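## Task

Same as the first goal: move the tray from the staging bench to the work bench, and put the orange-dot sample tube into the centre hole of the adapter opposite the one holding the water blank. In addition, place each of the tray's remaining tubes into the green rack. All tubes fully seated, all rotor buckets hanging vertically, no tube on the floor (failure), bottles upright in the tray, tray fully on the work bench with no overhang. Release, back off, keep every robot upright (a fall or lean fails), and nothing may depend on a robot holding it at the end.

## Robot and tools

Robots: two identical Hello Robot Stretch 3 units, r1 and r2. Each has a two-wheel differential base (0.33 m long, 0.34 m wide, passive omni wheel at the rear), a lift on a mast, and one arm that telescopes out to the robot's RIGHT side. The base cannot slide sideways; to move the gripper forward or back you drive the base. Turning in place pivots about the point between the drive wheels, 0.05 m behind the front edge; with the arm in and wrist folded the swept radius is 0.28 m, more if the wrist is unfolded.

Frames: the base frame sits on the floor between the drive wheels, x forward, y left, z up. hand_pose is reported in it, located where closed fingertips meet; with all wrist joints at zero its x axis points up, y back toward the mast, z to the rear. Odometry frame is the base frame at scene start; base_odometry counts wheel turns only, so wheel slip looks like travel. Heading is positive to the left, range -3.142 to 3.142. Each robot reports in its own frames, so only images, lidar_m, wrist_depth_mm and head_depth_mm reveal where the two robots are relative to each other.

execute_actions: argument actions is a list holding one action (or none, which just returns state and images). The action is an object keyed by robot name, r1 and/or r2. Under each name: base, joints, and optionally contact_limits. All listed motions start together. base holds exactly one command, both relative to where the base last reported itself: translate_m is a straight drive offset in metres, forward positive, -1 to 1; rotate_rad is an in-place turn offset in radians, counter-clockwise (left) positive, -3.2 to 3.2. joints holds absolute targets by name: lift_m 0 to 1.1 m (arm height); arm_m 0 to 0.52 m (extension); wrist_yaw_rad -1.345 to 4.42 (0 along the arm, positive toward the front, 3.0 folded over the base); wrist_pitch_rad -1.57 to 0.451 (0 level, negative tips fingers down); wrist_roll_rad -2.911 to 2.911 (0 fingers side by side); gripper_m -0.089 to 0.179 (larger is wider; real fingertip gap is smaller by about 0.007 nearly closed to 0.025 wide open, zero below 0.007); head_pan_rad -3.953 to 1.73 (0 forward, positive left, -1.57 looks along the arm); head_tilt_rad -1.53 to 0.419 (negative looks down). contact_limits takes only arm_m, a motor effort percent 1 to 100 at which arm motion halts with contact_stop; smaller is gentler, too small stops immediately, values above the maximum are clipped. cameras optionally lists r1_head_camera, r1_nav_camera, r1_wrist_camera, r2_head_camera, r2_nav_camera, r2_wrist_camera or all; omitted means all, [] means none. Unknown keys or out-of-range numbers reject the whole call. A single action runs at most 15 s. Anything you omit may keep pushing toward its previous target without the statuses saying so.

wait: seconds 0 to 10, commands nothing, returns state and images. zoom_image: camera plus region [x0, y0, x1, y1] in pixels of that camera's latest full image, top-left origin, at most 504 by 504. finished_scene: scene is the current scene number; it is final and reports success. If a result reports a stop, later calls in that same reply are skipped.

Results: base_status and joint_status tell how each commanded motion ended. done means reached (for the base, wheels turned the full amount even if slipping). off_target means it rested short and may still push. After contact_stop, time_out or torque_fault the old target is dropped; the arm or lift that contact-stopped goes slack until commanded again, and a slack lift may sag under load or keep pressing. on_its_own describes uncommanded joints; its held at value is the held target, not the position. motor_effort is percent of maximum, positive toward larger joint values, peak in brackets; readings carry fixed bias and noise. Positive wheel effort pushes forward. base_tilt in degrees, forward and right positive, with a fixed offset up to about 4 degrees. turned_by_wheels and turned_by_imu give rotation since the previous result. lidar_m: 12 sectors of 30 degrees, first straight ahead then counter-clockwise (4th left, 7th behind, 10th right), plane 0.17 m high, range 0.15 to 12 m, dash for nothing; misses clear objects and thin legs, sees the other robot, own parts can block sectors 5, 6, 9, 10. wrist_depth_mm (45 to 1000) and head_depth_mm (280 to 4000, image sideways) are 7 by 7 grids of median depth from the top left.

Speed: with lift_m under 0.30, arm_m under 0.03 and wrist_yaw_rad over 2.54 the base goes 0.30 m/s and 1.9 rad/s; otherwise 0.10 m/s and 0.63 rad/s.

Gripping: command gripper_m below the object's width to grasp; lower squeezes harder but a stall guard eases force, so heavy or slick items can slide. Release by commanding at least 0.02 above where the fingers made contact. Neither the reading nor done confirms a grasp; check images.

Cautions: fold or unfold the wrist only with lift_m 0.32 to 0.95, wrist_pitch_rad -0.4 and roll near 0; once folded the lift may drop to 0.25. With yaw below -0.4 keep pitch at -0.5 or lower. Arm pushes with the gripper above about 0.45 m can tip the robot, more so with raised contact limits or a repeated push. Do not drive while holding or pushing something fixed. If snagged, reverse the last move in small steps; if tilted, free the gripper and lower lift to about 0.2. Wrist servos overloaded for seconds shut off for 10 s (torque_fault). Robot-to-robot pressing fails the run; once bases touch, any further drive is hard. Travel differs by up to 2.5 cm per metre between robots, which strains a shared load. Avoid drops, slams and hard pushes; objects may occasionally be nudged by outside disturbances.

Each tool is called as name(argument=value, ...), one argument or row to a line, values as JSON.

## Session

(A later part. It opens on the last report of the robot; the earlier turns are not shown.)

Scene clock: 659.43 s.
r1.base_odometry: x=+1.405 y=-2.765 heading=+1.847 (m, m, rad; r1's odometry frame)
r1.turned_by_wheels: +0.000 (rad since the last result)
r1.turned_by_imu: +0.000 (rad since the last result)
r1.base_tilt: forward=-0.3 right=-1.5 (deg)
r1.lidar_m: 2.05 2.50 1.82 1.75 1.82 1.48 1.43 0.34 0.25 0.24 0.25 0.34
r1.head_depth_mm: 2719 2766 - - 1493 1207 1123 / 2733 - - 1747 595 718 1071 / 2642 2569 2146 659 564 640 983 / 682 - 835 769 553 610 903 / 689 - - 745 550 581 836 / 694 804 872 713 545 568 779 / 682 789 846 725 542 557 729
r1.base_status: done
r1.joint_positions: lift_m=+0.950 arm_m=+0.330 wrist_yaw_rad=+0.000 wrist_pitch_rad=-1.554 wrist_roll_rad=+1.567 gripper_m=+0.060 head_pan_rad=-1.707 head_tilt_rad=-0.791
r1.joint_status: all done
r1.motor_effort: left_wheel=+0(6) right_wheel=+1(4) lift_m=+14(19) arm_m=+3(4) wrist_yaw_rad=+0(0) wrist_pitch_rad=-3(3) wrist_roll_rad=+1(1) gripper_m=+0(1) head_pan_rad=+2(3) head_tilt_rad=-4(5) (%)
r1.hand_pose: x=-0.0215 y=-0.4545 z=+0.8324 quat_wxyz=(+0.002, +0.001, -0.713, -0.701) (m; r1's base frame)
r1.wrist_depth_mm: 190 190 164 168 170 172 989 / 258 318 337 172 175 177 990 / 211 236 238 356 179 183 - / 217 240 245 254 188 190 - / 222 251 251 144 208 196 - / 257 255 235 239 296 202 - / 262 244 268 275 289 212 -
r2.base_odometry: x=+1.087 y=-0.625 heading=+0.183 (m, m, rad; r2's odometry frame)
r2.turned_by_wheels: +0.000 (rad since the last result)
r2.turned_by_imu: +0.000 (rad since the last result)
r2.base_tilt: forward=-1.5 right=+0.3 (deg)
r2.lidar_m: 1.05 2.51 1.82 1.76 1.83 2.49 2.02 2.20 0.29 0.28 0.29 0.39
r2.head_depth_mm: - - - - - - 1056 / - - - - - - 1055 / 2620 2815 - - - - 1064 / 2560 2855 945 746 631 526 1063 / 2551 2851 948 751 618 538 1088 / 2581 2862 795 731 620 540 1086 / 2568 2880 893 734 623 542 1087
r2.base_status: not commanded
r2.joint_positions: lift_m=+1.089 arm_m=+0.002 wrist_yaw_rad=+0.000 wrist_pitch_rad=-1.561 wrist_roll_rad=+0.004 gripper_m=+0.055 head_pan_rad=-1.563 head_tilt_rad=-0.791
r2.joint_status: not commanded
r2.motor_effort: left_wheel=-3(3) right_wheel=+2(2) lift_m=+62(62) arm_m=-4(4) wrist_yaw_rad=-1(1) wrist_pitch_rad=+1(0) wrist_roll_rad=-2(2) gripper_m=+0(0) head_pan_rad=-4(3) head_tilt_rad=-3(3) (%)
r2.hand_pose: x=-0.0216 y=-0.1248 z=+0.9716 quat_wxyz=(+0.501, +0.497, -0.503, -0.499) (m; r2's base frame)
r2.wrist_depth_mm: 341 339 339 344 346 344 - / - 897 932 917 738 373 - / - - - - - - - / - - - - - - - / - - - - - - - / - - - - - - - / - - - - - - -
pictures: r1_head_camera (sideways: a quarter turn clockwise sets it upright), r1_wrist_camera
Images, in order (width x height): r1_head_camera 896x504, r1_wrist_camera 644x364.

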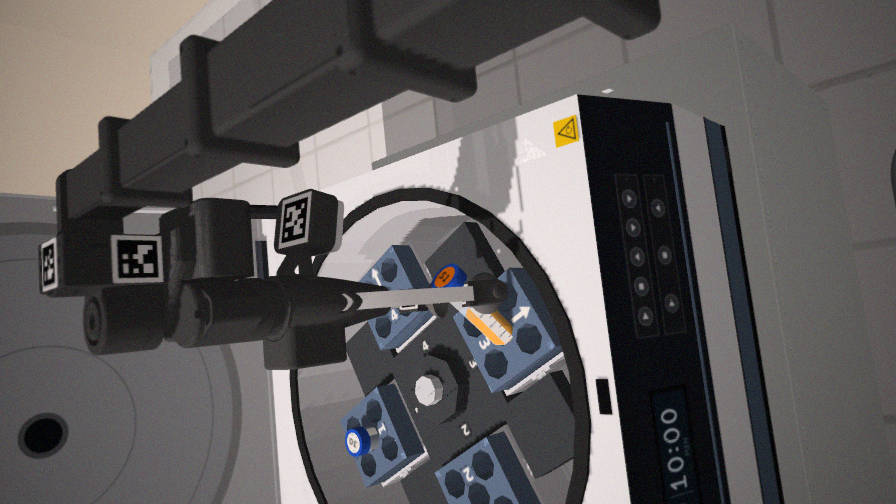

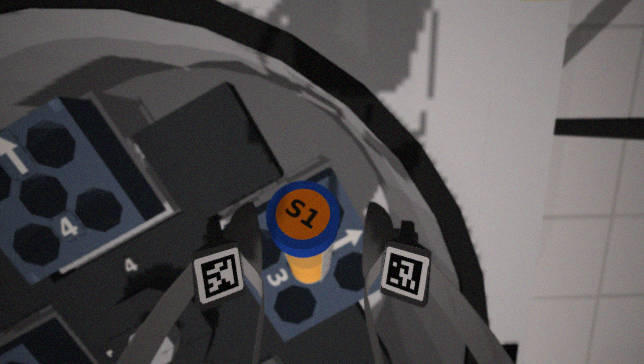

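execute_actions(
  actions=[
    {"r1":{"base":{"translate_m":0.008},"joints":{"lift_m":0.93}}},
  ],
  cameras=[],
)

execute_actions(
  actions=[
    {"r1":{"joints":{"gripper_m":0.012}}},
  ],
  cameras=["r1_wrist_camera"],
)

execute_actions(
  actions=[
    {"r1":{"base":{"translate_m":0.025},"joints":{"lift_m":0.937}}},
  ],
  cameras=["r1_wrist_camera","r1_head_camera"],
)

Scene clock: 670.53 s.
r1.base_odometry: x=+1.403 y=-2.757 heading=+1.847 (m, m, rad; r1's odometry frame)
r1.turned_by_wheels: +0.000 (rad since the last result)
r1.turned_by_imu: +0.001 (rad since the last result)
r1.base_tilt: forward=-0.2 right=-1.3 (deg)
r1.lidar_m: 2.04 2.49 1.82 1.75 1.81 1.50 1.44 0.35 0.25 0.24 0.25 0.34
r1.head_depth_mm: 2741 2803 2392 - - 755 1122 / 2732 3096 - 1397 579 704 1064 / 2624 - 2040 660 565 640 984 / 697 - 848 765 554 610 907 / 696 - - 732 549 582 836 / 692 799 874 723 544 568 780 / 682 786 845 722 543 556 731
r1.base_status: done
r1.joint_positions: lift_m=+0.930 arm_m=+0.330 wrist_yaw_rad=+0.000 wrist_pitch_rad=-1.554 wrist_roll_rad=+1.567 gripper_m=+0.060 head_pan_rad=-1.707 head_tilt_rad=-0.791
r1.joint_status: all done
r1.motor_effort: left_wheel=+0(4) right_wheel=+1(5) lift_m=+14(15) arm_m=+3(3) wrist_yaw_rad=+0(0) wrist_pitch_rad=-3(3) wrist_roll_rad=+1(1) gripper_m=+1(1) head_pan_rad=+2(2) head_tilt_rad=-5(5) (%)
r1.hand_pose: x=-0.0215 y=-0.4545 z=+0.8124 quat_wxyz=(+0.002, +0.001, -0.713, -0.701) (m; r1's base frame)
r1.wrist_depth_mm: 203 217 172 147 151 153 156 / 243 320 318 186 155 157 966 / 198 217 219 338 159 163 - / 193 220 225 203 209 168 - / 199 230 230 122 222 173 - / 235 233 213 216 266 179 - / 242 219 246 251 285 186 -
r2.base_odometry: x=+1.087 y=-0.625 heading=+0.183 (m, m, rad; r2's odometry frame)
r2.turned_by_wheels: +0.000 (rad since the last result)
r2.turned_by_imu: +0.000 (rad since the last result)
r2.base_tilt: forward=-1.5 right=+0.3 (deg)
r2.lidar_m: 1.05 2.51 1.82 1.76 1.83 2.49 2.02 2.20 0.29 0.28 0.29 0.39
r2.head_depth_mm: - - - - - - 1057 / - - - - - - 1054 / 2649 2788 - - - - 1058 / 2566 2835 946 746 632 525 1061 / 2549 2849 948 749 618 538 1086 / 2549 2861 796 728 620 540 1088 / 2563 2860 892 732 623 542 1091
r2.base_status: not commanded
r2.joint_positions: lift_m=+1.089 arm_m=+0.002 wrist_yaw_rad=+0.000 wrist_pitch_rad=-1.561 wrist_roll_rad=+0.004 gripper_m=+0.055 head_pan_rad=-1.563 head_tilt_rad=-0.791
r2.joint_status: not commanded
r2.motor_effort: left_wheel=-3(3) right_wheel=+2(2) lift_m=+62(62) arm_m=-4(4) wrist_yaw_rad=+0(1) wrist_pitch_rad=+0(0) wrist_roll_rad=-1(2) gripper_m=+0(0) head_pan_rad=-3(3) head_tilt_rad=-3(3) (%)
r2.hand_pose: x=-0.0216 y=-0.1248 z=+0.9716 quat_wxyz=(+0.501, +0.497, -0.503, -0.499) (m; r2's base frame)
r2.wrist_depth_mm: 341 341 338 344 341 344 - / - 924 919 908 737 373 - / - - - - - - - / - - - - - - - / - - - - - - - / - - - - - - - / - - - - - - -
pictures: none
No camera images: the call's "cameras" was empty. Leave "cameras" out to get every camera's image.

Scene clock: 671.50 s.
r1.base_odometry: x=+1.403 y=-2.757 heading=+1.847 (m, m, rad; r1's odometry frame)
r1.turned_by_wheels: +0.000 (rad since the last result)
r1.turned_by_imu: +0.000 (rad since the last result)
r1.base_tilt: forward=-0.2 right=-1.4 (deg)
r1.lidar_m: 2.04 2.50 1.81 1.75 1.82 1.50 1.43 0.35 0.25 0.24 0.25 0.34
r1.head_depth_mm: 2708 2802 2377 - - 756 1121 / 2804 3013 - 1391 578 701 1065 / 2611 - 2029 660 566 640 982 / 697 - 851 763 553 610 910 / 697 - - 739 549 582 838 / 692 803 875 720 545 569 783 / 683 786 844 720 544 557 729
r1.base_status: not commanded
r1.joint_positions: lift_m=+0.930 arm_m=+0.330 wrist_yaw_rad=+0.000 wrist_pitch_rad=-1.554 wrist_roll_rad=+1.567 gripper_m=+0.012 head_pan_rad=-1.707 head_tilt_rad=-0.791
r1.joint_status: all done
r1.motor_effort: left_wheel=+0(0) right_wheel=+1(1) lift_m=+14(14) arm_m=+4(4) wrist_yaw_rad=+0(0) wrist_pitch_rad=-2(3) wrist_roll_rad=+1(1) gripper_m=-8(81) head_pan_rad=+2(3) head_tilt_rad=-5(4) (%)
r1.hand_pose: x=-0.0215 y=-0.4545 z=+0.8124 quat_wxyz=(+0.002, +0.001, -0.713, -0.701) (m; r1's base frame)
r1.wrist_depth_mm: 203 217 172 147 151 153 156 / 242 320 317 186 155 158 987 / 198 216 218 339 159 163 - / 193 220 224 201 210 168 - / 201 230 230 118 256 173 - / 234 234 235 216 248 179 - / 240 218 249 251 298 186 -
r2.base_odometry: x=+1.087 y=-0.625 heading=+0.183 (m, m, rad; r2's odometry frame)
r2.turned_by_wheels: +0.000 (rad since the last result)
r2.turned_by_imu: +0.000 (rad since the last result)
r2.base_tilt: forward=-1.5 right=+0.3 (deg)
r2.lidar_m: 1.05 2.51 1.82 1.76 1.82 2.49 2.02 2.20 0.29 0.28 0.29 0.39
r2.head_depth_mm: - - - - - - 1053 / - - - - - - 1056 / 2637 2833 - - - - 1055 / 2575 2860 944 744 632 526 1065 / 2529 2844 949 748 620 538 1085 / 2546 2874 799 731 620 540 1087 / 2547 2872 891 733 623 541 1090
r2.base_status: not commanded
r2.joint_positions: lift_m=+1.089 arm_m=+0.002 wrist_yaw_rad=+0.000 wrist_pitch_rad=-1.561 wrist_roll_rad=+0.004 gripper_m=+0.055 head_pan_rad=-1.563 head_tilt_rad=-0.791
r2.joint_status: not commanded
r2.motor_effort: left_wheel=-3(3) right_wheel=+2(2) lift_m=+62(62) arm_m=-4(4) wrist_yaw_rad=+0(0) wrist_pitch_rad=+0(0) wrist_roll_rad=-2(1) gripper_m=+1(0) head_pan_rad=-3(3) head_tilt_rad=-3(3) (%)
r2.hand_pose: x=-0.0216 y=-0.1248 z=+0.9716 quat_wxyz=(+0.501, +0.497, -0.503, -0.499) (m; r2's base frame)
r2.wrist_depth_mm: 339 341 344 344 343 347 - / - 910 912 926 747 376 - / - - - - - - - / - - - - - - - / - - - - - - - / - - - - - - - / - - - - - - -
pictures: r1_wrist_camera
Images, in order (width x height): r1_wrist_camera 644x364.

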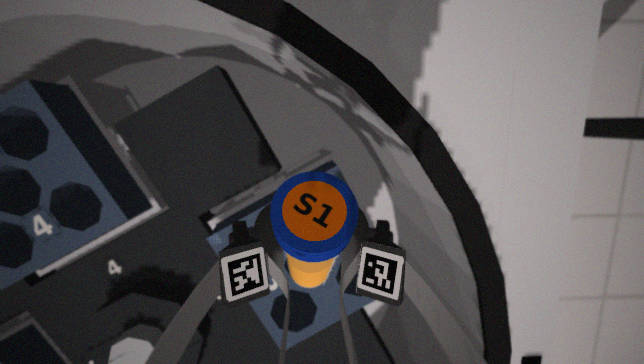

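Scene clock: 673.63 s.
r1.base_odometry: x=+1.396 y=-2.733 heading=+1.847 (m, m, rad; r1's odometry frame)
r1.turned_by_wheels: +0.000 (rad since the last result)
r1.turned_by_imu: +0.000 (rad since the last result)
r1.base_tilt: forward=-0.3 right=-1.5 (deg)
r1.lidar_m: 2.02 2.49 1.82 1.75 1.82 1.52 1.46 0.34 0.25 0.24 0.25 0.34
r1.head_depth_mm: 2774 2845 - - 1422 742 1109 / 2763 3100 - 660 570 679 1070 / 722 - 809 698 564 640 981 / 691 - 856 745 553 609 905 / 694 - - 724 549 582 839 / 692 802 869 723 543 569 781 / 681 787 846 719 544 555 730
r1.base_status: done
r1.joint_positions: lift_m=+0.937 arm_m=+0.330 wrist_yaw_rad=+0.000 wrist_pitch_rad=-1.554 wrist_roll_rad=+1.567 gripper_m=+0.012 head_pan_rad=-1.707 head_tilt_rad=-0.791
r1.joint_status: all done
r1.motor_effort: left_wheel=-1(7) right_wheel=+1(6) lift_m=+22(24) arm_m=+4(3) wrist_yaw_rad=+0(0) wrist_pitch_rad=-3(3) wrist_roll_rad=+1(1) gripper_m=-7(8) head_pan_rad=+2(3) head_tilt_rad=-5(4) (%)
r1.hand_pose: x=-0.0215 y=-0.4545 z=+0.8188 quat_wxyz=(+0.002, +0.001, -0.713, -0.701) (m; r1's base frame)
r1.wrist_depth_mm: 238 289 249 170 157 159 948 / 200 217 219 328 161 164 997 / 194 220 224 340 189 168 - / 202 229 232 209 248 173 - / 234 235 236 117 262 181 - / 241 220 242 220 249 187 - / 243 228 254 259 267 193 -
r2.base_odometry: x=+1.087 y=-0.625 heading=+0.183 (m, m, rad; r2's odometry frame)
r2.turned_by_wheels: +0.000 (rad since the last result)
r2.turned_by_imu: +0.000 (rad since the last result)
r2.base_tilt: forward=-1.6 right=+0.3 (deg)
r2.lidar_m: 1.05 2.51 1.83 1.76 1.82 2.49 2.02 2.20 0.29 0.28 0.29 0.39
r2.head_depth_mm: - - - - - - 1055 / - - - - - - 1053 / 2651 2821 - - - - 1062 / 2561 2829 943 748 631 525 1067 / 2565 2859 949 749 618 538 1084 / 2570 2833 795 731 620 540 1084 / 2552 2840 895 733 623 541 1087
r2.base_status: not commanded
r2.joint_positions: lift_m=+1.089 arm_m=+0.002 wrist_yaw_rad=+0.000 wrist_pitch_rad=-1.561 wrist_roll_rad=+0.004 gripper_m=+0.055 head_pan_rad=-1.563 head_tilt_rad=-0.791
r2.joint_status: not commanded
r2.motor_effort: left_wheel=-3(3) right_wheel=+2(2) lift_m=+62(62) arm_m=-4(5) wrist_yaw_rad=-1(1) wrist_pitch_rad=+1(0) wrist_roll_rad=-1(1) gripper_m=+0(0) head_pan_rad=-3(3) head_tilt_rad=-3(3) (%)
r2.hand_pose: x=-0.0216 y=-0.1248 z=+0.9716 quat_wxyz=(+0.501, +0.497, -0.503, -0.499) (m; r2's base frame)
r2.wrist_depth_mm: 340 343 343 341 342 346 - / - 909 901 917 735 376 - / - - - - - - - / - - - - - - - / - - - - - - - / - - - - - - - / - - - - - - -
pictures: r1_head_camera (sideways: a quarter turn clockwise sets it upright), r1_wrist_camera
Images, in order (width x height): r1_head_camera 896x504, r1_wrist_camera 644x364.

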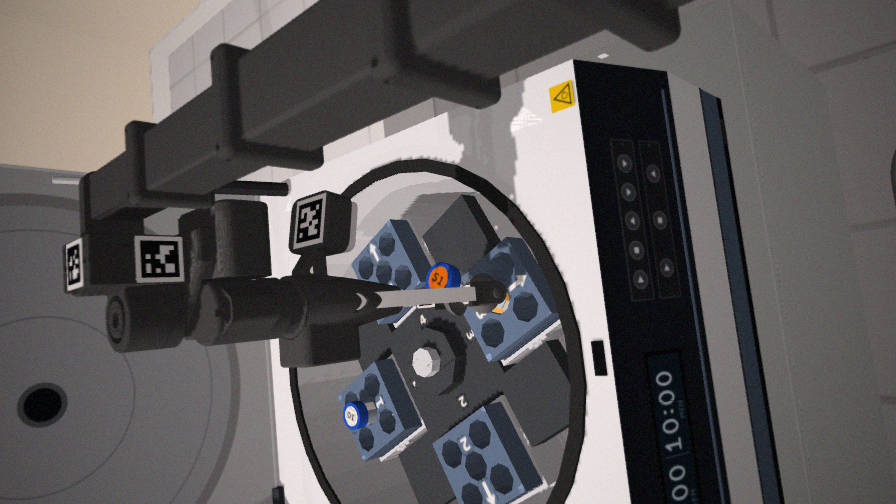

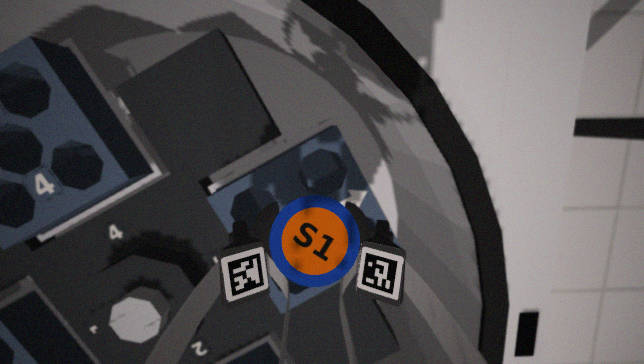

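Now straight as when first picked. Lower while gripping.

execute_actions(
  actions=[
    {"r1":{"joints":{"lift_m":0.88}}},
  ],
  cameras=["r1_wrist_camera","r1_head_camera"],
)

Scene clock: 678.33 s.
r1.base_odometry: x=+1.396 y=-2.733 heading=+1.847 (m, m, rad; r1's odometry frame)
r1.turned_by_wheels: +0.000 (rad since the last result)
r1.turned_by_imu: +0.000 (rad since the last result)
r1.base_tilt: forward=-0.2 right=-1.5 (deg)
r1.lidar_m: 2.01 2.49 1.82 1.75 1.81 1.52 1.47 0.35 0.25 0.24 0.25 0.34
r1.head_depth_mm: 2739 2827 2320 - - 744 1110 / 2752 2959 - - 566 679 1066 / 743 - 823 700 565 639 988 / 708 - - 748 553 610 904 / 704 785 - 726 547 583 836 / 694 804 874 720 547 568 777 / 685 790 839 717 546 555 730
r1.base_status: not commanded
r1.joint_positions: lift_m=+0.908 arm_m=+0.330 wrist_yaw_rad=+0.000 wrist_pitch_rad=-1.551 wrist_roll_rad=+1.568 gripper_m=+0.012 head_pan_rad=-1.707 head_tilt_rad=-0.791
r1.joint_status: lift_m contact_stop (moved -0.029 of -0.057)
r1.on_its_own: lift_m is slack since a contact_stop, until your next command for it (your +0.880 is given up)
r1.motor_effort: left_wheel=+1(7) right_wheel=-1(4) lift_m=+18(19) arm_m=+2(3) wrist_yaw_rad=+0(0) wrist_pitch_rad=-5(5) wrist_roll_rad=+1(1) gripper_m=-7(9) head_pan_rad=+2(2) head_tilt_rad=-4(5) (%)
r1.hand_pose: x=-0.0215 y=-0.4554 z=+0.7901 quat_wxyz=(+0.001, +0.001, -0.714, -0.700) (m; r1's base frame)
r1.wrist_depth_mm: 228 269 241 173 128 131 133 / 190 189 192 305 137 135 137 / 175 195 197 313 195 139 142 / 178 201 200 183 256 143 147 / 206 208 191 96 246 150 152 / 211 195 212 95 254 159 159 / 217 186 225 227 253 166 -
r2.base_odometry: x=+1.087 y=-0.625 heading=+0.183 (m, m, rad; r2's odometry frame)
r2.turned_by_wheels: +0.000 (rad since the last result)
r2.turned_by_imu: +0.000 (rad since the last result)
r2.base_tilt: forward=-1.5 right=+0.3 (deg)
r2.lidar_m: 1.05 2.51 1.83 1.76 1.82 2.49 2.02 2.20 0.29 0.28 0.29 0.39
r2.head_depth_mm: - - - - - - 1057 / - - - - - - 1054 / 2633 2820 - - - - 1059 / 2577 2854 942 745 631 526 1065 / 2551 2854 950 748 619 538 1083 / 2534 2859 798 729 621 540 1087 / 2572 2843 894 734 622 541 1094
r2.base_status: not commanded
r2.joint_positions: lift_m=+1.089 arm_m=+0.002 wrist_yaw_rad=+0.000 wrist_pitch_rad=-1.561 wrist_roll_rad=+0.004 gripper_m=+0.055 head_pan_rad=-1.563 head_tilt_rad=-0.791
r2.joint_status: not commanded
r2.motor_effort: left_wheel=-3(3) right_wheel=+2(2) lift_m=+62(62) arm_m=-4(4) wrist_yaw_rad=-1(1) wrist_pitch_rad=+0(1) wrist_roll_rad=-1(1) gripper_m=+0(0) head_pan_rad=-3(4) head_tilt_rad=-2(3) (%)
r2.hand_pose: x=-0.0216 y=-0.1248 z=+0.9716 quat_wxyz=(+0.501, +0.497, -0.503, -0.499) (m; r2's base frame)
r2.wrist_depth_mm: 342 342 340 344 344 344 - / - 915 910 927 736 376 - / - - - - - - - / - - - - - - - / - - - - - - - / - - - - - - - / - - - - - - -
pictures: r1_head_camera (sideways: a quarter turn clockwise sets it upright), r1_wrist_camera
Images, in order (width x height): r1_head_camera 896x504, r1_wrist_camera 644x364.

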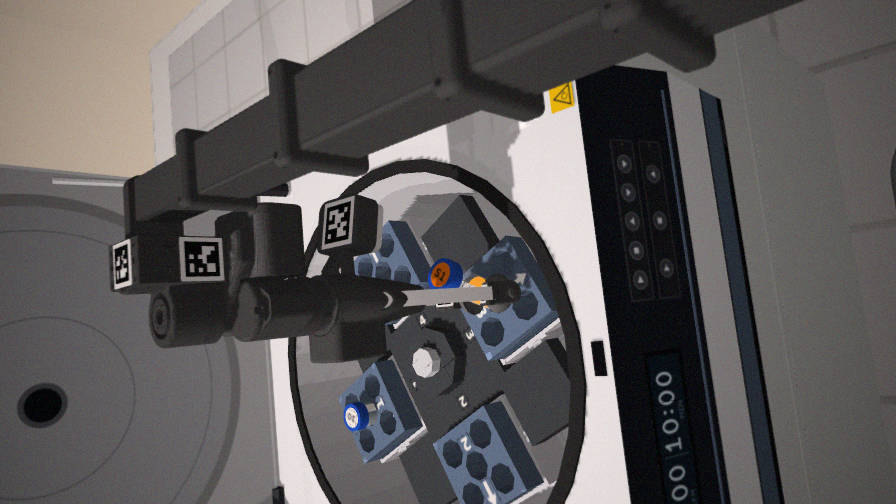

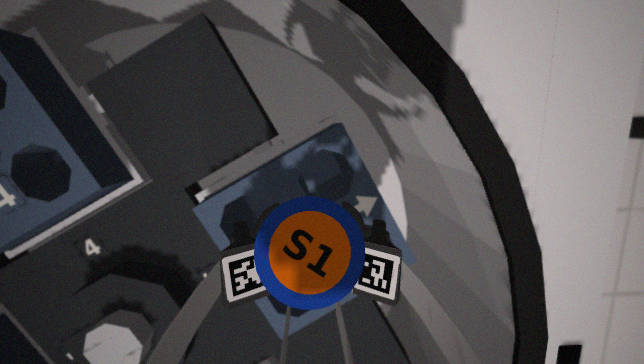

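execute_actions(
  actions=[
    {"r1":{"joints":{"gripper_m":0.05,"lift_m":0.908}}},
  ],
  cameras=[],
)

execute_actions(
  actions=[
    {"r1":{"joints":{"lift_m":1.0}}},
  ],
  cameras=[],
)

execute_actions(
  actions=[
    {"r1":{"joints":{"gripper_m":0.0}}},
  ],
  cameras=["r1_wrist_camera","r1_head_camera"],
)

Scene clock: 691.63 s.
r1.base_odometry: x=+1.396 y=-2.733 heading=+1.847 (m, m, rad; r1's odometry frame)
r1.turned_by_wheels: +0.000 (rad since the last result)
r1.turned_by_imu: +0.001 (rad since the last result)
r1.base_tilt: forward=-0.2 right=-1.4 (deg)
r1.lidar_m: 2.01 2.50 1.82 1.75 1.81 1.52 1.46 0.35 0.25 0.24 0.25 0.34
r1.head_depth_mm: 2751 2842 2315 - - 744 1104 / 2783 2975 - - 566 681 1068 / 746 - 824 701 564 641 984 / 710 - - 746 551 609 906 / 703 783 - 722 545 583 840 / 692 801 875 723 545 567 776 / 684 787 838 713 547 556 730
r1.base_status: not commanded
r1.joint_positions: lift_m=+0.908 arm_m=+0.330 wrist_yaw_rad=+0.000 wrist_pitch_rad=-1.561 wrist_roll_rad=+1.568 gripper_m=+0.050 head_pan_rad=-1.707 head_tilt_rad=-0.791
r1.joint_status: all done
r1.motor_effort: left_wheel=+0(0) right_wheel=+2(2) lift_m=+16(17) arm_m=+2(2) wrist_yaw_rad=+0(0) wrist_pitch_rad=+1(4) wrist_roll_rad=+0(1) gripper_m=+3(79) head_pan_rad=+2(2) head_tilt_rad=-6(5) (%)
r1.hand_pose: x=-0.0215 y=-0.4527 z=+0.7904 quat_wxyz=(+0.001, +0.001, -0.710, -0.704) (m; r1's base frame)
r1.wrist_depth_mm: 239 263 247 163 129 133 135 / 189 188 194 305 134 137 139 / 180 195 197 313 183 140 144 / 176 201 199 181 241 145 149 / 205 206 192 96 239 151 155 / 208 195 194 95 244 158 - / 198 186 225 227 241 162 -
r2.base_odometry: x=+1.087 y=-0.625 heading=+0.183 (m, m, rad; r2's odometry frame)
r2.turned_by_wheels: +0.000 (rad since the last result)
r2.turned_by_imu: +0.000 (rad since the last result)
r2.base_tilt: forward=-1.5 right=+0.3 (deg)
r2.lidar_m: 1.06 2.51 1.83 1.75 1.82 2.48 2.02 2.20 0.29 0.28 0.29 0.39
r2.head_depth_mm: - - - - - - 1054 / - - - - - - 1052 / 2635 2791 - - - - 1062 / 2568 2844 947 746 632 526 1066 / 2541 2873 948 748 619 538 1085 / 2549 2874 799 730 622 541 1089 / 2573 2850 892 733 621 542 1087
r2.base_status: not commanded
r2.joint_positions: lift_m=+1.089 arm_m=+0.002 wrist_yaw_rad=+0.000 wrist_pitch_rad=-1.561 wrist_roll_rad=+0.004 gripper_m=+0.055 head_pan_rad=-1.563 head_tilt_rad=-0.791
r2.joint_status: not commanded
r2.motor_effort: left_wheel=-3(3) right_wheel=+2(2) lift_m=+62(62) arm_m=-4(4) wrist_yaw_rad=-1(0) wrist_pitch_rad=+0(1) wrist_roll_rad=-1(2) gripper_m=+1(0) head_pan_rad=-3(3) head_tilt_rad=-4(4) (%)
r2.hand_pose: x=-0.0216 y=-0.1248 z=+0.9716 quat_wxyz=(+0.501, +0.497, -0.503, -0.499) (m; r2's base frame)
r2.wrist_depth_mm: 340 342 342 345 341 345 - / - 915 913 905 740 375 - / - - - - - - - / - - - - - - - / - - - - - - - / - - - - - - - / - - - - - - -
pictures: none
No camera images: the call's "cameras" was empty. Leave "cameras" out to get every camera's image.

Scene clock: 693.30 s.
r1.base_odometry: x=+1.396 y=-2.733 heading=+1.847 (m, m, rad; r1's odometry frame)
r1.turned_by_wheels: +0.000 (rad since the last result)
r1.turned_by_imu: +0.000 (rad since the last result)
r1.base_tilt: forward=-0.3 right=-1.4 (deg)
r1.lidar_m: 2.01 2.49 1.82 1.75 1.81 1.52 1.46 0.35 0.25 0.24 0.25 0.34
r1.head_depth_mm: 2661 - - 1780 1504 746 1099 / - 2668 2205 1699 568 679 1065 / - 2728 821 701 565 642 982 / - - 844 744 552 610 904 / - - 865 718 547 583 840 / 693 797 870 723 543 569 780 / 683 785 842 710 545 555 728
r1.base_status: not commanded
r1.joint_positions: lift_m=+1.000 arm_m=+0.330 wrist_yaw_rad=+0.000 wrist_pitch_rad=-1.559 wrist_roll_rad=+1.568 gripper_m=+0.050 head_pan_rad=-1.707 head_tilt_rad=-0.791
r1.joint_status: all done
r1.motor_effort: left_wheel=+0(0) right_wheel=+1(2) lift_m=+22(23) arm_m=+2(2) wrist_yaw_rad=+0(0) wrist_pitch_rad=+0(1) wrist_roll_rad=+1(0) gripper_m=+1(3) head_pan_rad=+2(2) head_tilt_rad=-5(5) (%)
r1.hand_pose: x=-0.0215 y=-0.4534 z=+0.8819 quat_wxyz=(+0.001, +0.001, -0.711, -0.703) (m; r1's base frame)
r1.wrist_depth_mm: 250 290 269 212 218 222 - / 286 284 281 318 223 228 - / 262 273 286 385 232 234 - / 272 283 295 271 256 - - / 296 298 297 288 254 - - / 300 301 319 320 271 - - / 286 309 313 332 293 - -
r2.base_odometry: x=+1.087 y=-0.625 heading=+0.183 (m, m, rad; r2's odometry frame)
r2.turned_by_wheels: +0.000 (rad since the last result)
r2.turned_by_imu: +0.000 (rad since the last result)
r2.base_tilt: forward=-1.5 right=+0.3 (deg)
r2.lidar_m: 1.05 2.51 1.83 1.76 1.83 2.49 2.02 2.20 0.29 0.28 0.29 0.39
r2.head_depth_mm: - - - - - - 1054 / - - - - - - 1056 / 2655 2795 - - - - 1059 / 2578 2829 943 747 631 525 1058 / 2539 2864 947 749 618 538 1085 / 2570 2875 797 730 620 540 1088 / 2549 2868 893 733 622 542 1090
r2.base_status: not commanded
r2.joint_positions: lift_m=+1.089 arm_m=+0.002 wrist_yaw_rad=+0.000 wrist_pitch_rad=-1.561 wrist_roll_rad=+0.004 gripper_m=+0.055 head_pan_rad=-1.563 head_tilt_rad=-0.791
r2.joint_status: not commanded
r2.motor_effort: left_wheel=-3(3) right_wheel=+2(2) lift_m=+62(62) arm_m=-4(4) wrist_yaw_rad=+0(0) wrist_pitch_rad=+1(0) wrist_roll_rad=-1(1) gripper_m=+0(0) head_pan_rad=-3(3) head_tilt_rad=-3(3) (%)
r2.hand_pose: x=-0.0216 y=-0.1248 z=+0.9716 quat_wxyz=(+0.501, +0.497, -0.503, -0.499) (m; r2's base frame)
r2.wrist_depth_mm: 341 340 339 341 345 345 - / - 902 921 910 733 373 - / - - - - - - - / - - - - - - - / - - - - - - - / - - - - - - - / - - - - - - -
pictures: none
No camera images: the call's "cameras" was empty. Leave "cameras" out to get every camera's image.

Scene clock: 694.30 s.
r1.base_odometry: x=+1.396 y=-2.733 heading=+1.847 (m, m, rad; r1's odometry frame)
r1.turned_by_wheels: +0.000 (rad since the last result)
r1.turned_by_imu: +0.000 (rad since the last result)
r1.base_tilt: forward=-0.2 right=-1.5 (deg)
r1.lidar_m: 2.02 2.50 1.82 1.75 1.81 1.52 1.46 0.35 0.25 0.24 0.25 0.34
r1.head_depth_mm: 2657 - - 1810 1492 745 1103 / - 2698 2223 1700 570 681 1064 / - 2748 821 701 564 639 980 / - - 844 744 553 609 902 / - - 860 718 546 583 835 / 694 796 874 721 545 566 778 / 681 788 843 712 547 554 730
r1.base_status: not commanded
r1.joint_positions: lift_m=+1.000 arm_m=+0.330 wrist_yaw_rad=+0.000 wrist_pitch_rad=-1.559 wrist_roll_rad=+1.568 gripper_m=+0.000 head_pan_rad=-1.707 head_tilt_rad=-0.791
r1.joint_status: all done
r1.motor_effort: left_wheel=+0(0) right_wheel=+1(1) lift_m=+22(22) arm_m=+2(2) wrist_yaw_rad=+0(0) wrist_pitch_rad=-1(1) wrist_roll_rad=+1(1) gripper_m=-2(79) head_pan_rad=+2(3) head_tilt_rad=-6(4) (%)
r1.hand_pose: x=-0.0215 y=-0.4534 z=+0.8819 quat_wxyz=(+0.001, +0.001, -0.711, -0.703) (m; r1's base frame)
r1.wrist_depth_mm: 251 289 270 213 218 223 - / 286 287 280 316 223 229 - / 263 275 285 387 232 235 - / 270 283 295 273 256 - - / 298 296 300 - 295 - - / 299 303 293 324 274 - - / 286 316 303 331 306 - -
r2.base_odometry: x=+1.087 y=-0.625 heading=+0.183 (m, m, rad; r2's odometry frame)
r2.turned_by_wheels: +0.000 (rad since the last result)
r2.turned_by_imu: +0.000 (rad since the last result)
r2.base_tilt: forward=-1.5 right=+0.2 (deg)
r2.lidar_m: 1.05 2.50 1.82 1.76 1.83 2.48 2.02 2.20 0.29 0.28 0.29 0.39
r2.head_depth_mm: - - - - - - 1053 / - - - - - - 1054 / 2651 2820 - - - - 1062 / 2569 2794 946 746 632 525 1062 / 2541 2893 948 750 619 538 1083 / 2555 2877 798 731 621 540 1089 / 2555 2837 891 732 623 543 1089
r2.base_status: not commanded
r2.joint_positions: lift_m=+1.089 arm_m=+0.002 wrist_yaw_rad=+0.000 wrist_pitch_rad=-1.561 wrist_roll_rad=+0.004 gripper_m=+0.055 head_pan_rad=-1.563 head_tilt_rad=-0.791
r2.joint_status: not commanded
r2.motor_effort: left_wheel=-3(3) right_wheel=+2(2) lift_m=+62(62) arm_m=-4(4) wrist_yaw_rad=-1(0) wrist_pitch_rad=+0(0) wrist_roll_rad=-1(1) gripper_m=+0(0) head_pan_rad=-4(3) head_tilt_rad=-3(3) (%)
r2.hand_pose: x=-0.0216 y=-0.1248 z=+0.9716 quat_wxyz=(+0.501, +0.497, -0.503, -0.499) (m; r2's base frame)
r2.wrist_depth_mm: 340 339 344 345 343 345 - / - 902 914 931 739 375 - / - - - - - - - / - - - - - - - / - - - - - - - / - - - - - - - / - - - - - - -
pictures: r1_head_camera (sideways: a quarter turn clockwise sets it upright), r1_wrist_camera
Images, in order (width x height): r1_head_camera 896x504, r1_wrist_camera 644x364.

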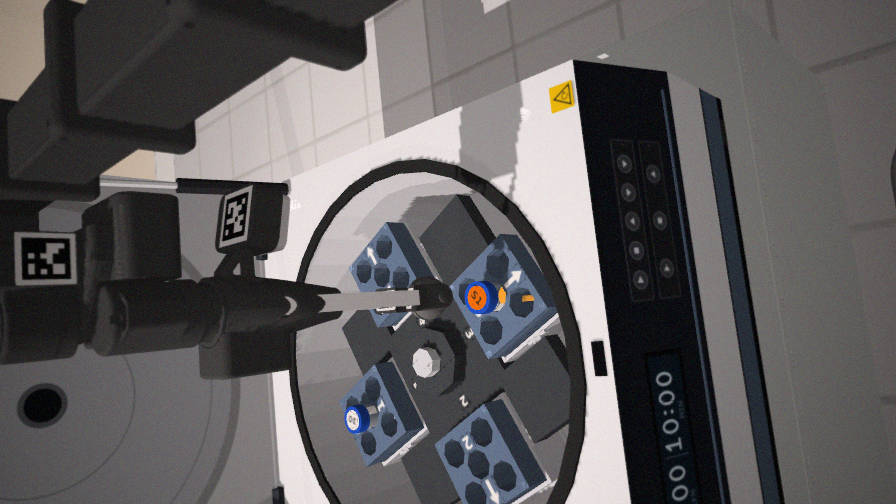

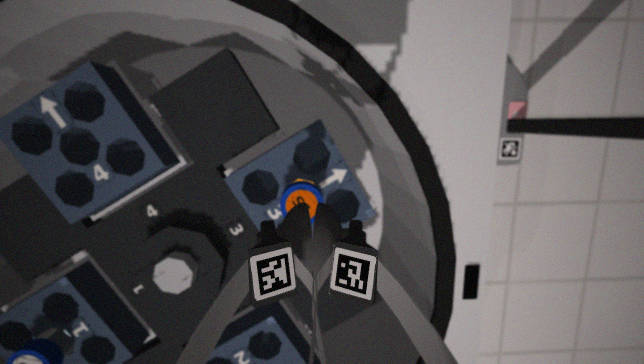

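execute_actions(
  actions=[
    {"r1":{"base":{"translate_m":-0.012},"joints":{"arm_m":0.338,"lift_m":0.95}}},
  ],
  cameras=["r1_wrist_camera"],
)

execute_actions(
  actions=[
    {"r1":{"joints":{"lift_m":0.88}}},
  ],
  cameras=["r1_wrist_camera","r1_head_camera"],
)

Scene clock: 699.80 s.
r1.base_odometry: x=+1.399 y=-2.744 heading=+1.847 (m, m, rad; r1's odometry frame)
r1.turned_by_wheels: +0.000 (rad since the last result)
r1.turned_by_imu: +0.001 (rad since the last result)
r1.base_tilt: forward=-0.3 right=-1.3 (deg)
r1.lidar_m: 2.02 2.50 1.82 1.75 1.81 1.51 1.45 0.35 0.25 0.24 0.25 0.34
r1.head_depth_mm: 2769 2819 - - 1491 763 1105 / 2765 - - 1648 570 702 1064 / 1644 868 848 679 565 640 979 / 683 - 842 750 554 609 909 / 680 - - 721 550 581 836 / 691 799 873 721 547 567 779 / 681 789 843 742 545 555 728
r1.base_status: done
r1.joint_positions: lift_m=+0.950 arm_m=+0.338 wrist_yaw_rad=+0.000 wrist_pitch_rad=-1.559 wrist_roll_rad=+1.568 gripper_m=+0.000 head_pan_rad=-1.707 head_tilt_rad=-0.791
r1.joint_status: all done
r1.motor_effort: left_wheel=+0(6) right_wheel=+1(3) lift_m=+14(18) arm_m=+4(3) wrist_yaw_rad=+1(0) wrist_pitch_rad=-1(1) wrist_roll_rad=+0(1) gripper_m=-2(2) head_pan_rad=+3(2) head_tilt_rad=-4(5) (%)
r1.hand_pose: x=-0.0215 y=-0.4613 z=+0.8325 quat_wxyz=(+0.001, +0.001, -0.711, -0.703) (m; r1's base frame)
r1.wrist_depth_mm: 227 256 230 166 170 173 976 / 223 297 233 286 174 178 - / 207 234 238 355 184 184 - / 219 237 243 224 257 189 - / 225 250 251 - 260 195 - / 255 239 245 267 294 204 - / 249 247 269 276 279 211 -
r2.base_odometry: x=+1.087 y=-0.625 heading=+0.183 (m, m, rad; r2's odometry frame)
r2.turned_by_wheels: +0.000 (rad since the last result)
r2.turned_by_imu: +0.000 (rad since the last result)
r2.base_tilt: forward=-1.5 right=+0.2 (deg)
r2.lidar_m: 1.05 2.52 1.83 1.76 1.83 2.49 2.01 2.20 0.29 0.28 0.29 0.39
r2.head_depth_mm: - - - - - - 1056 / - - - - - - 1054 / 2640 2796 - - - - 1058 / 2554 2861 946 746 632 526 1063 / 2577 2851 948 749 618 538 1086 / 2567 2870 797 728 622 540 1087 / 2542 2863 894 733 623 541 1093
r2.base_status: not commanded
r2.joint_positions: lift_m=+1.089 arm_m=+0.002 wrist_yaw_rad=+0.000 wrist_pitch_rad=-1.561 wrist_roll_rad=+0.004 gripper_m=+0.055 head_pan_rad=-1.563 head_tilt_rad=-0.791
r2.joint_status: not commanded
r2.motor_effort: left_wheel=-3(3) right_wheel=+2(2) lift_m=+62(62) arm_m=-4(4) wrist_yaw_rad=-1(1) wrist_pitch_rad=+0(0) wrist_roll_rad=-1(1) gripper_m=+1(1) head_pan_rad=-3(3) head_tilt_rad=-3(4) (%)
r2.hand_pose: x=-0.0216 y=-0.1248 z=+0.9716 quat_wxyz=(+0.501, +0.497, -0.503, -0.499) (m; r2's base frame)
r2.wrist_depth_mm: 341 342 341 346 343 342 - / - 907 931 916 740 373 - / - - - - - - - / - - - - - - - / - - - - - - - / - - - - - - - / - - - - - - -
pictures: r1_wrist_camera
Images, in order (width x height): r1_wrist_camera 644x364.

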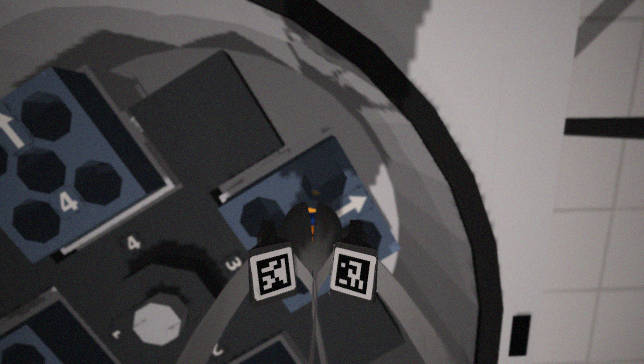

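Scene clock: 701.50 s.
r1.base_odometry: x=+1.399 y=-2.744 heading=+1.847 (m, m, rad; r1's odometry frame)
r1.turned_by_wheels: +0.000 (rad since the last result)
r1.turned_by_imu: -0.010 (rad since the last result)
r1.base_tilt: forward=-0.2 right=-1.4 (deg)
r1.lidar_m: 2.03 2.52 1.82 1.75 1.81 1.51 1.45 0.35 0.25 0.24 0.25 0.34
r1.head_depth_mm: 2718 2760 - - 1458 754 1121 / 2798 3067 - 1652 576 702 1067 / 2670 - 862 660 566 646 995 / 690 - 872 750 553 611 908 / 693 - - 731 551 583 839 / 694 797 874 721 545 568 772 / 681 788 842 742 544 554 721
r1.base_status: not commanded
r1.joint_positions: lift_m=+0.936 arm_m=+0.338 wrist_yaw_rad=+0.001 wrist_pitch_rad=-1.562 wrist_roll_rad=+1.568 gripper_m=+0.000 head_pan_rad=-1.707 head_tilt_rad=-0.791
r1.joint_status: lift_m contact_stop (moved -0.014 of -0.070)
r1.on_its_own: lift_m is slack since a contact_stop, until your next command for it (your +0.880 is given up)
r1.motor_effort: left_wheel=-1(6) right_wheel=+3(16) lift_m=+17(19) arm_m=+3(4) wrist_yaw_rad=-2(1) wrist_pitch_rad=+1(3) wrist_roll_rad=+1(1) gripper_m=-4(8) head_pan_rad=+2(2) head_tilt_rad=-4(5) (%)
r1.hand_pose: x=-0.0216 y=-0.4606 z=+0.8186 quat_wxyz=(+0.002, +0.001, -0.710, -0.704) (m; r1's base frame)
r1.wrist_depth_mm: 211 232 200 154 158 160 964 / 246 319 305 239 161 165 992 / 202 222 225 342 167 170 - / 200 227 229 222 252 175 - / 206 237 237 - 253 181 - / 242 238 245 224 265 188 - / 247 224 256 260 264 196 -
r2.base_odometry: x=+1.087 y=-0.625 heading=+0.183 (m, m, rad; r2's odometry frame)
r2.turned_by_wheels: +0.000 (rad since the last result)
r2.turned_by_imu: +0.000 (rad since the last result)
r2.base_tilt: forward=-1.5 right=+0.3 (deg)
r2.lidar_m: 1.06 2.52 1.83 1.76 1.82 2.48 2.02 2.20 0.29 0.28 0.29 0.39
r2.head_depth_mm: - - - - - - 1056 / - - - - - - 1055 / 2635 2792 - - - - 1060 / 2561 2854 944 747 632 526 1064 / 2554 2854 951 749 617 537 1085 / 2565 2886 796 730 620 540 1091 / 2567 2895 893 731 622 541 1091
r2.base_status: not commanded
r2.joint_positions: lift_m=+1.089 arm_m=+0.002 wrist_yaw_rad=+0.000 wrist_pitch_rad=-1.561 wrist_roll_rad=+0.004 gripper_m=+0.055 head_pan_rad=-1.563 head_tilt_rad=-0.791
r2.joint_status: not commanded
r2.motor_effort: left_wheel=-3(3) right_wheel=+2(2) lift_m=+62(62) arm_m=-4(4) wrist_yaw_rad=+0(1) wrist_pitch_rad=+0(0) wrist_roll_rad=-1(1) gripper_m=+0(0) head_pan_rad=-3(4) head_tilt_rad=-3(3) (%)
r2.hand_pose: x=-0.0216 y=-0.1248 z=+0.9716 quat_wxyz=(+0.501, +0.497, -0.503, -0.499) (m; r2's base frame)
r2.wrist_depth_mm: 340 341 339 342 344 347 - / - 910 913 922 742 375 - / - - - - - - - / - - - - - - - / - - - - - - - / - - - - - - - / - - - - - - -
pictures: r1_head_camera (sideways: a quarter turn clockwise sets it upright), r1_wrist_camera
Images, in order (width x height): r1_head_camera 896x504, r1_wrist_camera 644x364.

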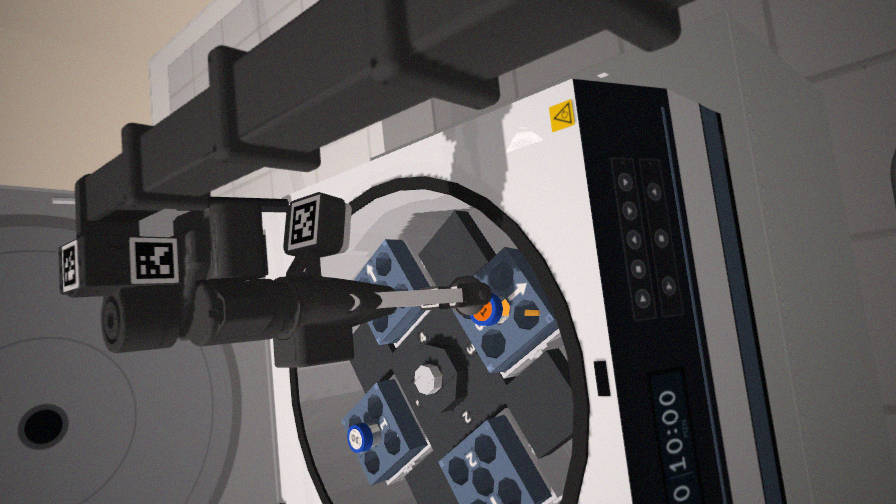

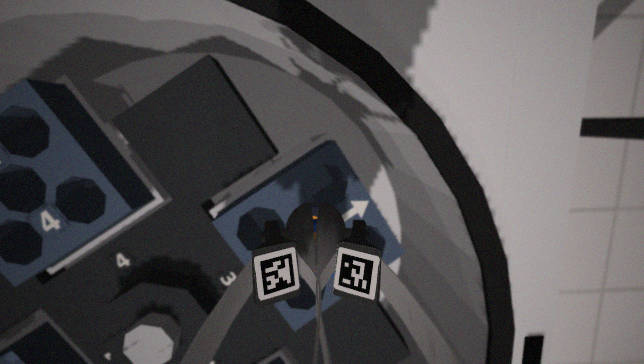

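execute_actions(
  actions=[
    {"r1":{"joints":{"lift_m":1.08,"gripper_m":0.055}}},
  ],
  cameras=["r1_head_camera"],
)

execute_actions(
  actions=[
    {"r1":{"base":{"translate_m":1.0},"joints":{"head_pan_rad":-1.563}}},
  ],
  cameras=[],
)

execute_actions(
  actions=[
    {"r1":{"base":{"translate_m":0.49},"joints":{"arm_m":0.44}}},
  ],
  cameras=["r1_head_camera","r1_wrist_camera"],
)

Scene clock: 714.47 s.
r1.base_odometry: x=+1.399 y=-2.744 heading=+1.847 (m, m, rad; r1's odometry frame)
r1.turned_by_wheels: +0.000 (rad since the last result)
r1.turned_by_imu: +0.001 (rad since the last result)
r1.base_tilt: forward=-0.2 right=-1.4 (deg)
r1.lidar_m: 2.02 2.52 1.82 1.75 1.80 1.51 1.45 0.35 0.25 0.24 0.25 0.34
r1.head_depth_mm: 2690 2766 2242 1793 1493 776 1116 / 2790 2919 2234 1799 576 700 1063 / 2642 2808 2078 660 565 645 993 / 712 845 852 748 553 611 903 / - 850 879 738 550 582 838 / 680 813 873 720 545 565 773 / 680 786 840 741 544 554 721
r1.base_status: not commanded
r1.joint_positions: lift_m=+1.080 arm_m=+0.338 wrist_yaw_rad=+0.001 wrist_pitch_rad=-1.559 wrist_roll_rad=+1.568 gripper_m=+0.055 head_pan_rad=-1.707 head_tilt_rad=-0.791
r1.joint_status: all done
r1.motor_effort: left_wheel=+0(1) right_wheel=+1(2) lift_m=+22(21) arm_m=+3(3) wrist_yaw_rad=-1(1) wrist_pitch_rad=+0(1) wrist_roll_rad=+1(0) gripper_m=+0(79) head_pan_rad=+3(2) head_tilt_rad=-4(5) (%)
r1.hand_pose: x=-0.0216 y=-0.4611 z=+0.9619 quat_wxyz=(+0.002, +0.001, -0.711, -0.703) (m; r1's base frame)
r1.wrist_depth_mm: 280 282 285 289 293 - - / 284 359 416 300 304 - - / 339 348 365 481 313 - - / 373 351 377 363 325 - - / 381 384 383 399 337 - - / 390 379 401 406 427 - - / 373 386 411 411 359 - -
r2.base_odometry: x=+1.087 y=-0.625 heading=+0.183 (m, m, rad; r2's odometry frame)
r2.turned_by_wheels: +0.000 (rad since the last result)
r2.turned_by_imu: +0.000 (rad since the last result)
r2.base_tilt: forward=-1.4 right=+0.2 (deg)
r2.lidar_m: 1.05 2.50 1.83 1.76 1.83 2.48 2.02 2.21 0.29 0.28 0.29 0.39
r2.head_depth_mm: - - - - - - 1053 / - - - - - - 1057 / 2648 2797 - - - - 1063 / 2565 2868 944 748 631 525 1063 / 2557 2847 947 749 618 538 1087 / 2559 2885 797 729 621 539 1084 / 2570 2850 891 732 624 542 1091
r2.base_status: not commanded
r2.joint_positions: lift_m=+1.089 arm_m=+0.002 wrist_yaw_rad=+0.000 wrist_pitch_rad=-1.561 wrist_roll_rad=+0.004 gripper_m=+0.055 head_pan_rad=-1.563 head_tilt_rad=-0.791
r2.joint_status: not commanded
r2.motor_effort: left_wheel=-3(3) right_wheel=+2(2) lift_m=+62(62) arm_m=-4(4) wrist_yaw_rad=-1(0) wrist_pitch_rad=+0(0) wrist_roll_rad=-1(1) gripper_m=+0(0) head_pan_rad=-3(3) head_tilt_rad=-4(3) (%)
r2.hand_pose: x=-0.0216 y=-0.1248 z=+0.9716 quat_wxyz=(+0.501, +0.497, -0.503, -0.499) (m; r2's base frame)
r2.wrist_depth_mm: 341 340 342 345 346 346 - / - 920 918 905 737 373 - / - - - - - - - / - - - - - - - / - - - - - - - / - - - - - - - / - - - - - - -
pictures: r1_head_camera (sideways: a quarter turn clockwise sets it upright)
Images, in order (width x height): r1_head_camera 896x504.

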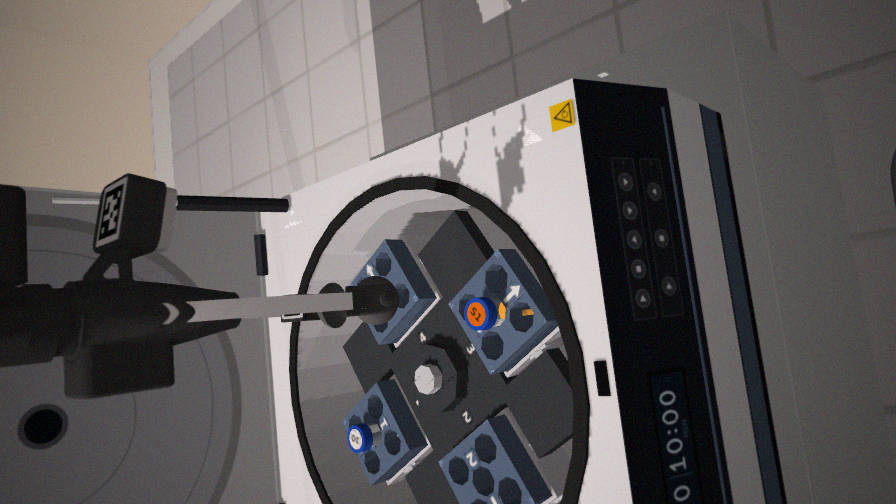

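Scene clock: 725.53 s.
r1.base_odometry: x=+1.127 y=-1.782 heading=+1.847 (m, m, rad; r1's odometry frame)
r1.turned_by_wheels: +0.000 (rad since the last result)
r1.turned_by_imu: +0.001 (rad since the last result)
r1.base_tilt: forward=-0.2 right=-1.4 (deg)
r1.lidar_m: 1.05 2.55 1.84 1.76 1.82 2.47 0.95 0.44 0.77 0.90 0.93 1.06
r1.head_depth_mm: 2705 2896 901 726 606 542 1082 / 2682 2843 901 724 605 542 1120 / - 2812 900 723 604 540 1121 / - 2798 895 721 603 539 1121 / 2609 2851 896 721 604 540 1127 / 2618 2863 891 719 602 538 1115 / 2623 2842 889 716 599 538 1119
r1.base_status: done
r1.joint_positions: lift_m=+1.080 arm_m=+0.338 wrist_yaw_rad=+0.001 wrist_pitch_rad=-1.559 wrist_roll_rad=+1.568 gripper_m=+0.055 head_pan_rad=-1.570 head_tilt_rad=-0.791
r1.joint_status: all done
r1.motor_effort: left_wheel=+1(6) right_wheel=+0(5) lift_m=+22(22) arm_m=+3(3) wrist_yaw_rad=-1(1) wrist_pitch_rad=+0(0) wrist_roll_rad=+0(1) gripper_m=+1(1) head_pan_rad=+2(12) head_tilt_rad=-5(5) (%)
r1.hand_pose: x=-0.0216 y=-0.4611 z=+0.9619 quat_wxyz=(+0.002, +0.001, -0.711, -0.703) (m; r1's base frame)
r1.wrist_depth_mm: 321 325 328 332 337 342 - / 331 332 338 343 346 354 - / 339 347 347 353 358 366 - / 352 353 360 365 370 - - / 362 366 371 377 380 - - / 372 380 390 392 396 - - / 384 393 399 406 413 - -
r2.base_odometry: x=+1.087 y=-0.625 heading=+0.183 (m, m, rad; r2's odometry frame)
r2.turned_by_wheels: +0.000 (rad since the last result)
r2.turned_by_imu: +0.000 (rad since the last result)
r2.base_tilt: forward=-1.5 right=+0.2 (deg)
r2.lidar_m: 1.05 2.51 1.83 1.76 1.82 2.49 2.02 2.20 0.29 0.28 0.29 0.39
r2.head_depth_mm: - - - - - - 1059 / - - - - - - 1054 / 2638 2807 - - - - 1061 / 2558 2864 944 746 633 526 1061 / 2559 2856 949 749 618 539 1087 / 2554 2854 797 730 621 540 1085 / 2555 2872 887 734 623 541 1089
r2.base_status: not commanded
r2.joint_positions: lift_m=+1.089 arm_m=+0.002 wrist_yaw_rad=+0.000 wrist_pitch_rad=-1.561 wrist_roll_rad=+0.004 gripper_m=+0.055 head_pan_rad=-1.563 head_tilt_rad=-0.791
r2.joint_status: not commanded
r2.motor_effort: left_wheel=-3(3) right_wheel=+2(2) lift_m=+62(62) arm_m=-5(4) wrist_yaw_rad=+0(1) wrist_pitch_rad=+1(1) wrist_roll_rad=-1(2) gripper_m=+0(0) head_pan_rad=-4(3) head_tilt_rad=-2(3) (%)
r2.hand_pose: x=-0.0216 y=-0.1248 z=+0.9716 quat_wxyz=(+0.501, +0.497, -0.503, -0.499) (m; r2's base frame)
r2.wrist_depth_mm: 344 340 338 344 343 344 - / - 916 907 928 743 373 - / - - - - - - - / - - - - - - - / - - - - - - - / - - - - - - - / - - - - - - -
pictures: none
No camera images: the call's "cameras" was empty. Leave "cameras" out to get every camera's image.

Scene clock: 731.67 s.
r1.base_odometry: x=+0.993 y=-1.311 heading=+1.847 (m, m, rad; r1's odometry frame)
r1.turned_by_wheels: +0.000 (rad since the last result)
r1.turned_by_imu: +0.000 (rad since the last result)
r1.base_tilt: forward=-0.2 right=-1.4 (deg)
r1.lidar_m: 2.31 2.57 1.85 1.77 1.84 2.48 1.06 0.88 0.93 0.89 0.92 0.58
r1.head_depth_mm: 2650 2885 903 726 604 541 1128 / 2579 2864 815 681 590 540 1124 / 2566 2883 793 695 591 529 1120 / - 2829 843 693 587 531 1121 / 2660 2811 839 611 584 528 1121 / 2637 2828 891 697 588 527 1119 / 2502 2751 891 717 601 525 1113
r1.base_status: done
r1.joint_positions: lift_m=+1.080 arm_m=+0.440 wrist_yaw_rad=+0.001 wrist_pitch_rad=-1.559 wrist_roll_rad=+1.568 gripper_m=+0.055 head_pan_rad=-1.570 head_tilt_rad=-0.791
r1.joint_status: all done
r1.motor_effort: left_wheel=+1(7) right_wheel=+0(4) lift_m=+22(22) arm_m=+4(4) wrist_yaw_rad=-1(1) wrist_pitch_rad=-1(1) wrist_roll_rad=+1(0) gripper_m=+0(0) head_pan_rad=+2(2) head_tilt_rad=-4(4) (%)
r1.hand_pose: x=-0.0216 y=-0.5633 z=+0.9619 quat_wxyz=(+0.002, +0.001, -0.711, -0.703) (m; r1's base frame)
r1.wrist_depth_mm: 173 205 308 266 332 324 347 / 198 216 333 283 345 346 359 / 339 322 343 341 358 354 372 / 350 341 355 298 367 370 - / 361 358 362 307 382 381 - / 373 366 373 349 255 394 - / 387 384 353 351 237 418 -
r2.base_odometry: x=+1.087 y=-0.625 heading=+0.183 (m, m, rad; r2's odometry frame)
r2.turned_by_wheels: +0.000 (rad since the last result)
r2.turned_by_imu: +0.000 (rad since the last result)
r2.base_tilt: forward=-1.5 right=+0.2 (deg)
r2.lidar_m: 1.05 2.51 1.83 1.76 1.82 2.48 2.02 2.19 0.29 0.28 0.29 0.39
r2.head_depth_mm: - - - - - - 1058 / - - - - - - 1054 / 2668 2823 - - - - 1060 / 2563 2831 946 745 631 525 1057 / 2565 2849 948 750 619 538 1085 / 2560 2813 797 730 620 540 1084 / 2501 2864 891 732 623 542 1088
r2.base_status: not commanded
r2.joint_positions: lift_m=+1.089 arm_m=+0.002 wrist_yaw_rad=+0.000 wrist_pitch_rad=-1.561 wrist_roll_rad=+0.004 gripper_m=+0.055 head_pan_rad=-1.563 head_tilt_rad=-0.791
r2.joint_status: not commanded
r2.motor_effort: left_wheel=-3(3) right_wheel=+2(2) lift_m=+62(62) arm_m=-4(4) wrist_yaw_rad=-1(0) wrist_pitch_rad=+0(0) wrist_roll_rad=-1(2) gripper_m=+1(0) head_pan_rad=-3(3) head_tilt_rad=-3(3) (%)
r2.hand_pose: x=-0.0216 y=-0.1248 z=+0.9716 quat_wxyz=(+0.501, +0.497, -0.503, -0.499) (m; r2's base frame)
r2.wrist_depth_mm: 341 342 342 342 342 346 - / - 905 915 920 736 378 - / - - - - - - - / - - - - - - - / - - - - - - - / - - - - - - - / - - - - - - -
pictures: r1_head_camera (sideways: a quarter turn clockwise sets it upright), r1_wrist_camera
Images, in order (width x height): r1_head_camera 896x504, r1_wrist_camera 644x364.

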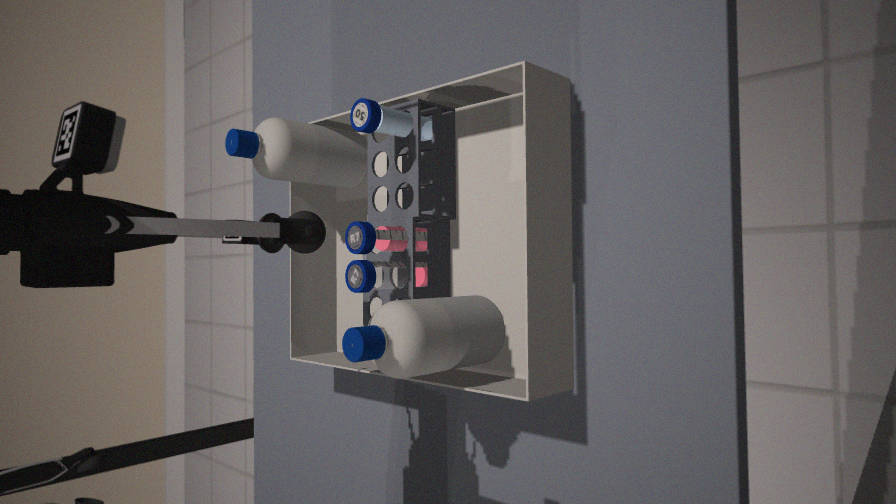

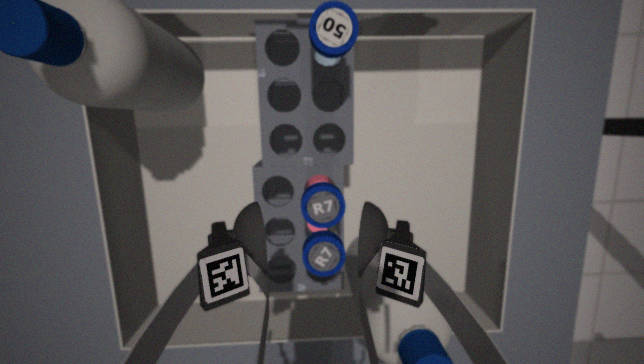

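execute_actions(
  actions=[
    {"r1":{"base":{"translate_m":0.004},"joints":{"arm_m":0.434,"lift_m":0.965,"gripper_m":0.062}}},
  ],
  cameras=["r1_wrist_camera"],
)

Scene clock: 736.83 s.
r1.base_odometry: x=+0.992 y=-1.307 heading=+1.847 (m, m, rad; r1's odometry frame)
r1.turned_by_wheels: +0.000 (rad since the last result)
r1.turned_by_imu: +0.001 (rad since the last result)
r1.base_tilt: forward=-0.2 right=-1.5 (deg)
r1.lidar_m: 2.30 2.56 1.86 1.78 1.83 2.48 1.06 0.89 0.93 0.89 0.93 0.58
r1.head_depth_mm: 2568 - 871 723 605 542 1121 / - 2848 816 674 592 541 1119 / - 2964 809 697 590 530 1130 / 2592 - 844 694 586 528 1119 / 2589 2883 845 609 584 528 1117 / 2583 2806 894 701 588 527 1118 / 2508 2779 891 717 601 527 1120
r1.base_status: done
r1.joint_positions: lift_m=+0.965 arm_m=+0.434 wrist_yaw_rad=+0.001 wrist_pitch_rad=-1.559 wrist_roll_rad=+1.568 gripper_m=+0.062 head_pan_rad=-1.570 head_tilt_rad=-0.791
r1.joint_status: all done
r1.motor_effort: left_wheel=+1(6) right_wheel=+0(5) lift_m=+14(22) arm_m=-3(1) wrist_yaw_rad=-1(1) wrist_pitch_rad=-1(1) wrist_roll_rad=+0(1) gripper_m=+0(39) head_pan_rad=+2(3) head_tilt_rad=-5(6) (%)
r1.hand_pose: x=-0.0216 y=-0.5580 z=+0.8475 quat_wxyz=(+0.002, +0.001, -0.711, -0.703) (m; r1's base frame)
r1.wrist_depth_mm: 148 213 194 166 224 227 202 / 168 222 221 219 232 235 203 / 227 229 228 177 238 244 203 / 231 237 181 182 246 250 205 / 238 244 243 161 256 258 207 / 239 251 226 127 232 267 216 / 237 261 233 133 188 271 229
r2.base_odometry: x=+1.087 y=-0.625 heading=+0.183 (m, m, rad; r2's odometry frame)
r2.turned_by_wheels: +0.000 (rad since the last result)
r2.turned_by_imu: +0.000 (rad since the last result)
r2.base_tilt: forward=-1.5 right=+0.2 (deg)
r2.lidar_m: 1.05 2.51 1.82 1.76 1.82 2.48 2.02 2.20 0.29 0.28 0.29 0.39
r2.head_depth_mm: - - - - - - 1056 / - - - - - - 1053 / 2653 2806 - - - - 1058 / 2552 2848 947 746 632 525 1062 / 2561 2858 947 749 618 539 1086 / 2559 2808 795 730 621 540 1085 / 2520 2882 789 733 623 542 1089
r2.base_status: not commanded
r2.joint_positions: lift_m=+1.089 arm_m=+0.002 wrist_yaw_rad=+0.000 wrist_pitch_rad=-1.561 wrist_roll_rad=+0.004 gripper_m=+0.055 head_pan_rad=-1.563 head_tilt_rad=-0.791
r2.joint_status: not commanded
r2.motor_effort: left_wheel=-3(3) right_wheel=+2(2) lift_m=+62(62) arm_m=-5(5) wrist_yaw_rad=+0(0) wrist_pitch_rad=+0(0) wrist_roll_rad=-2(1) gripper_m=+0(0) head_pan_rad=-3(3) head_tilt_rad=-3(2) (%)
r2.hand_pose: x=-0.0216 y=-0.1248 z=+0.9716 quat_wxyz=(+0.501, +0.497, -0.503, -0.499) (m; r2's base frame)
r2.wrist_depth_mm: 340 341 340 341 344 345 - / - 913 882 925 741 375 - / - - - - - - - / - - - - - - - / - - - - - - - / - - - - - - - / - - - - - - -
pictures: r1_wrist_camera
Images, in order (width x height): r1_wrist_camera 644x364.

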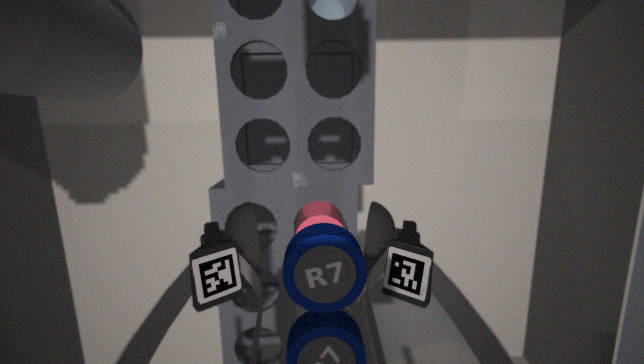

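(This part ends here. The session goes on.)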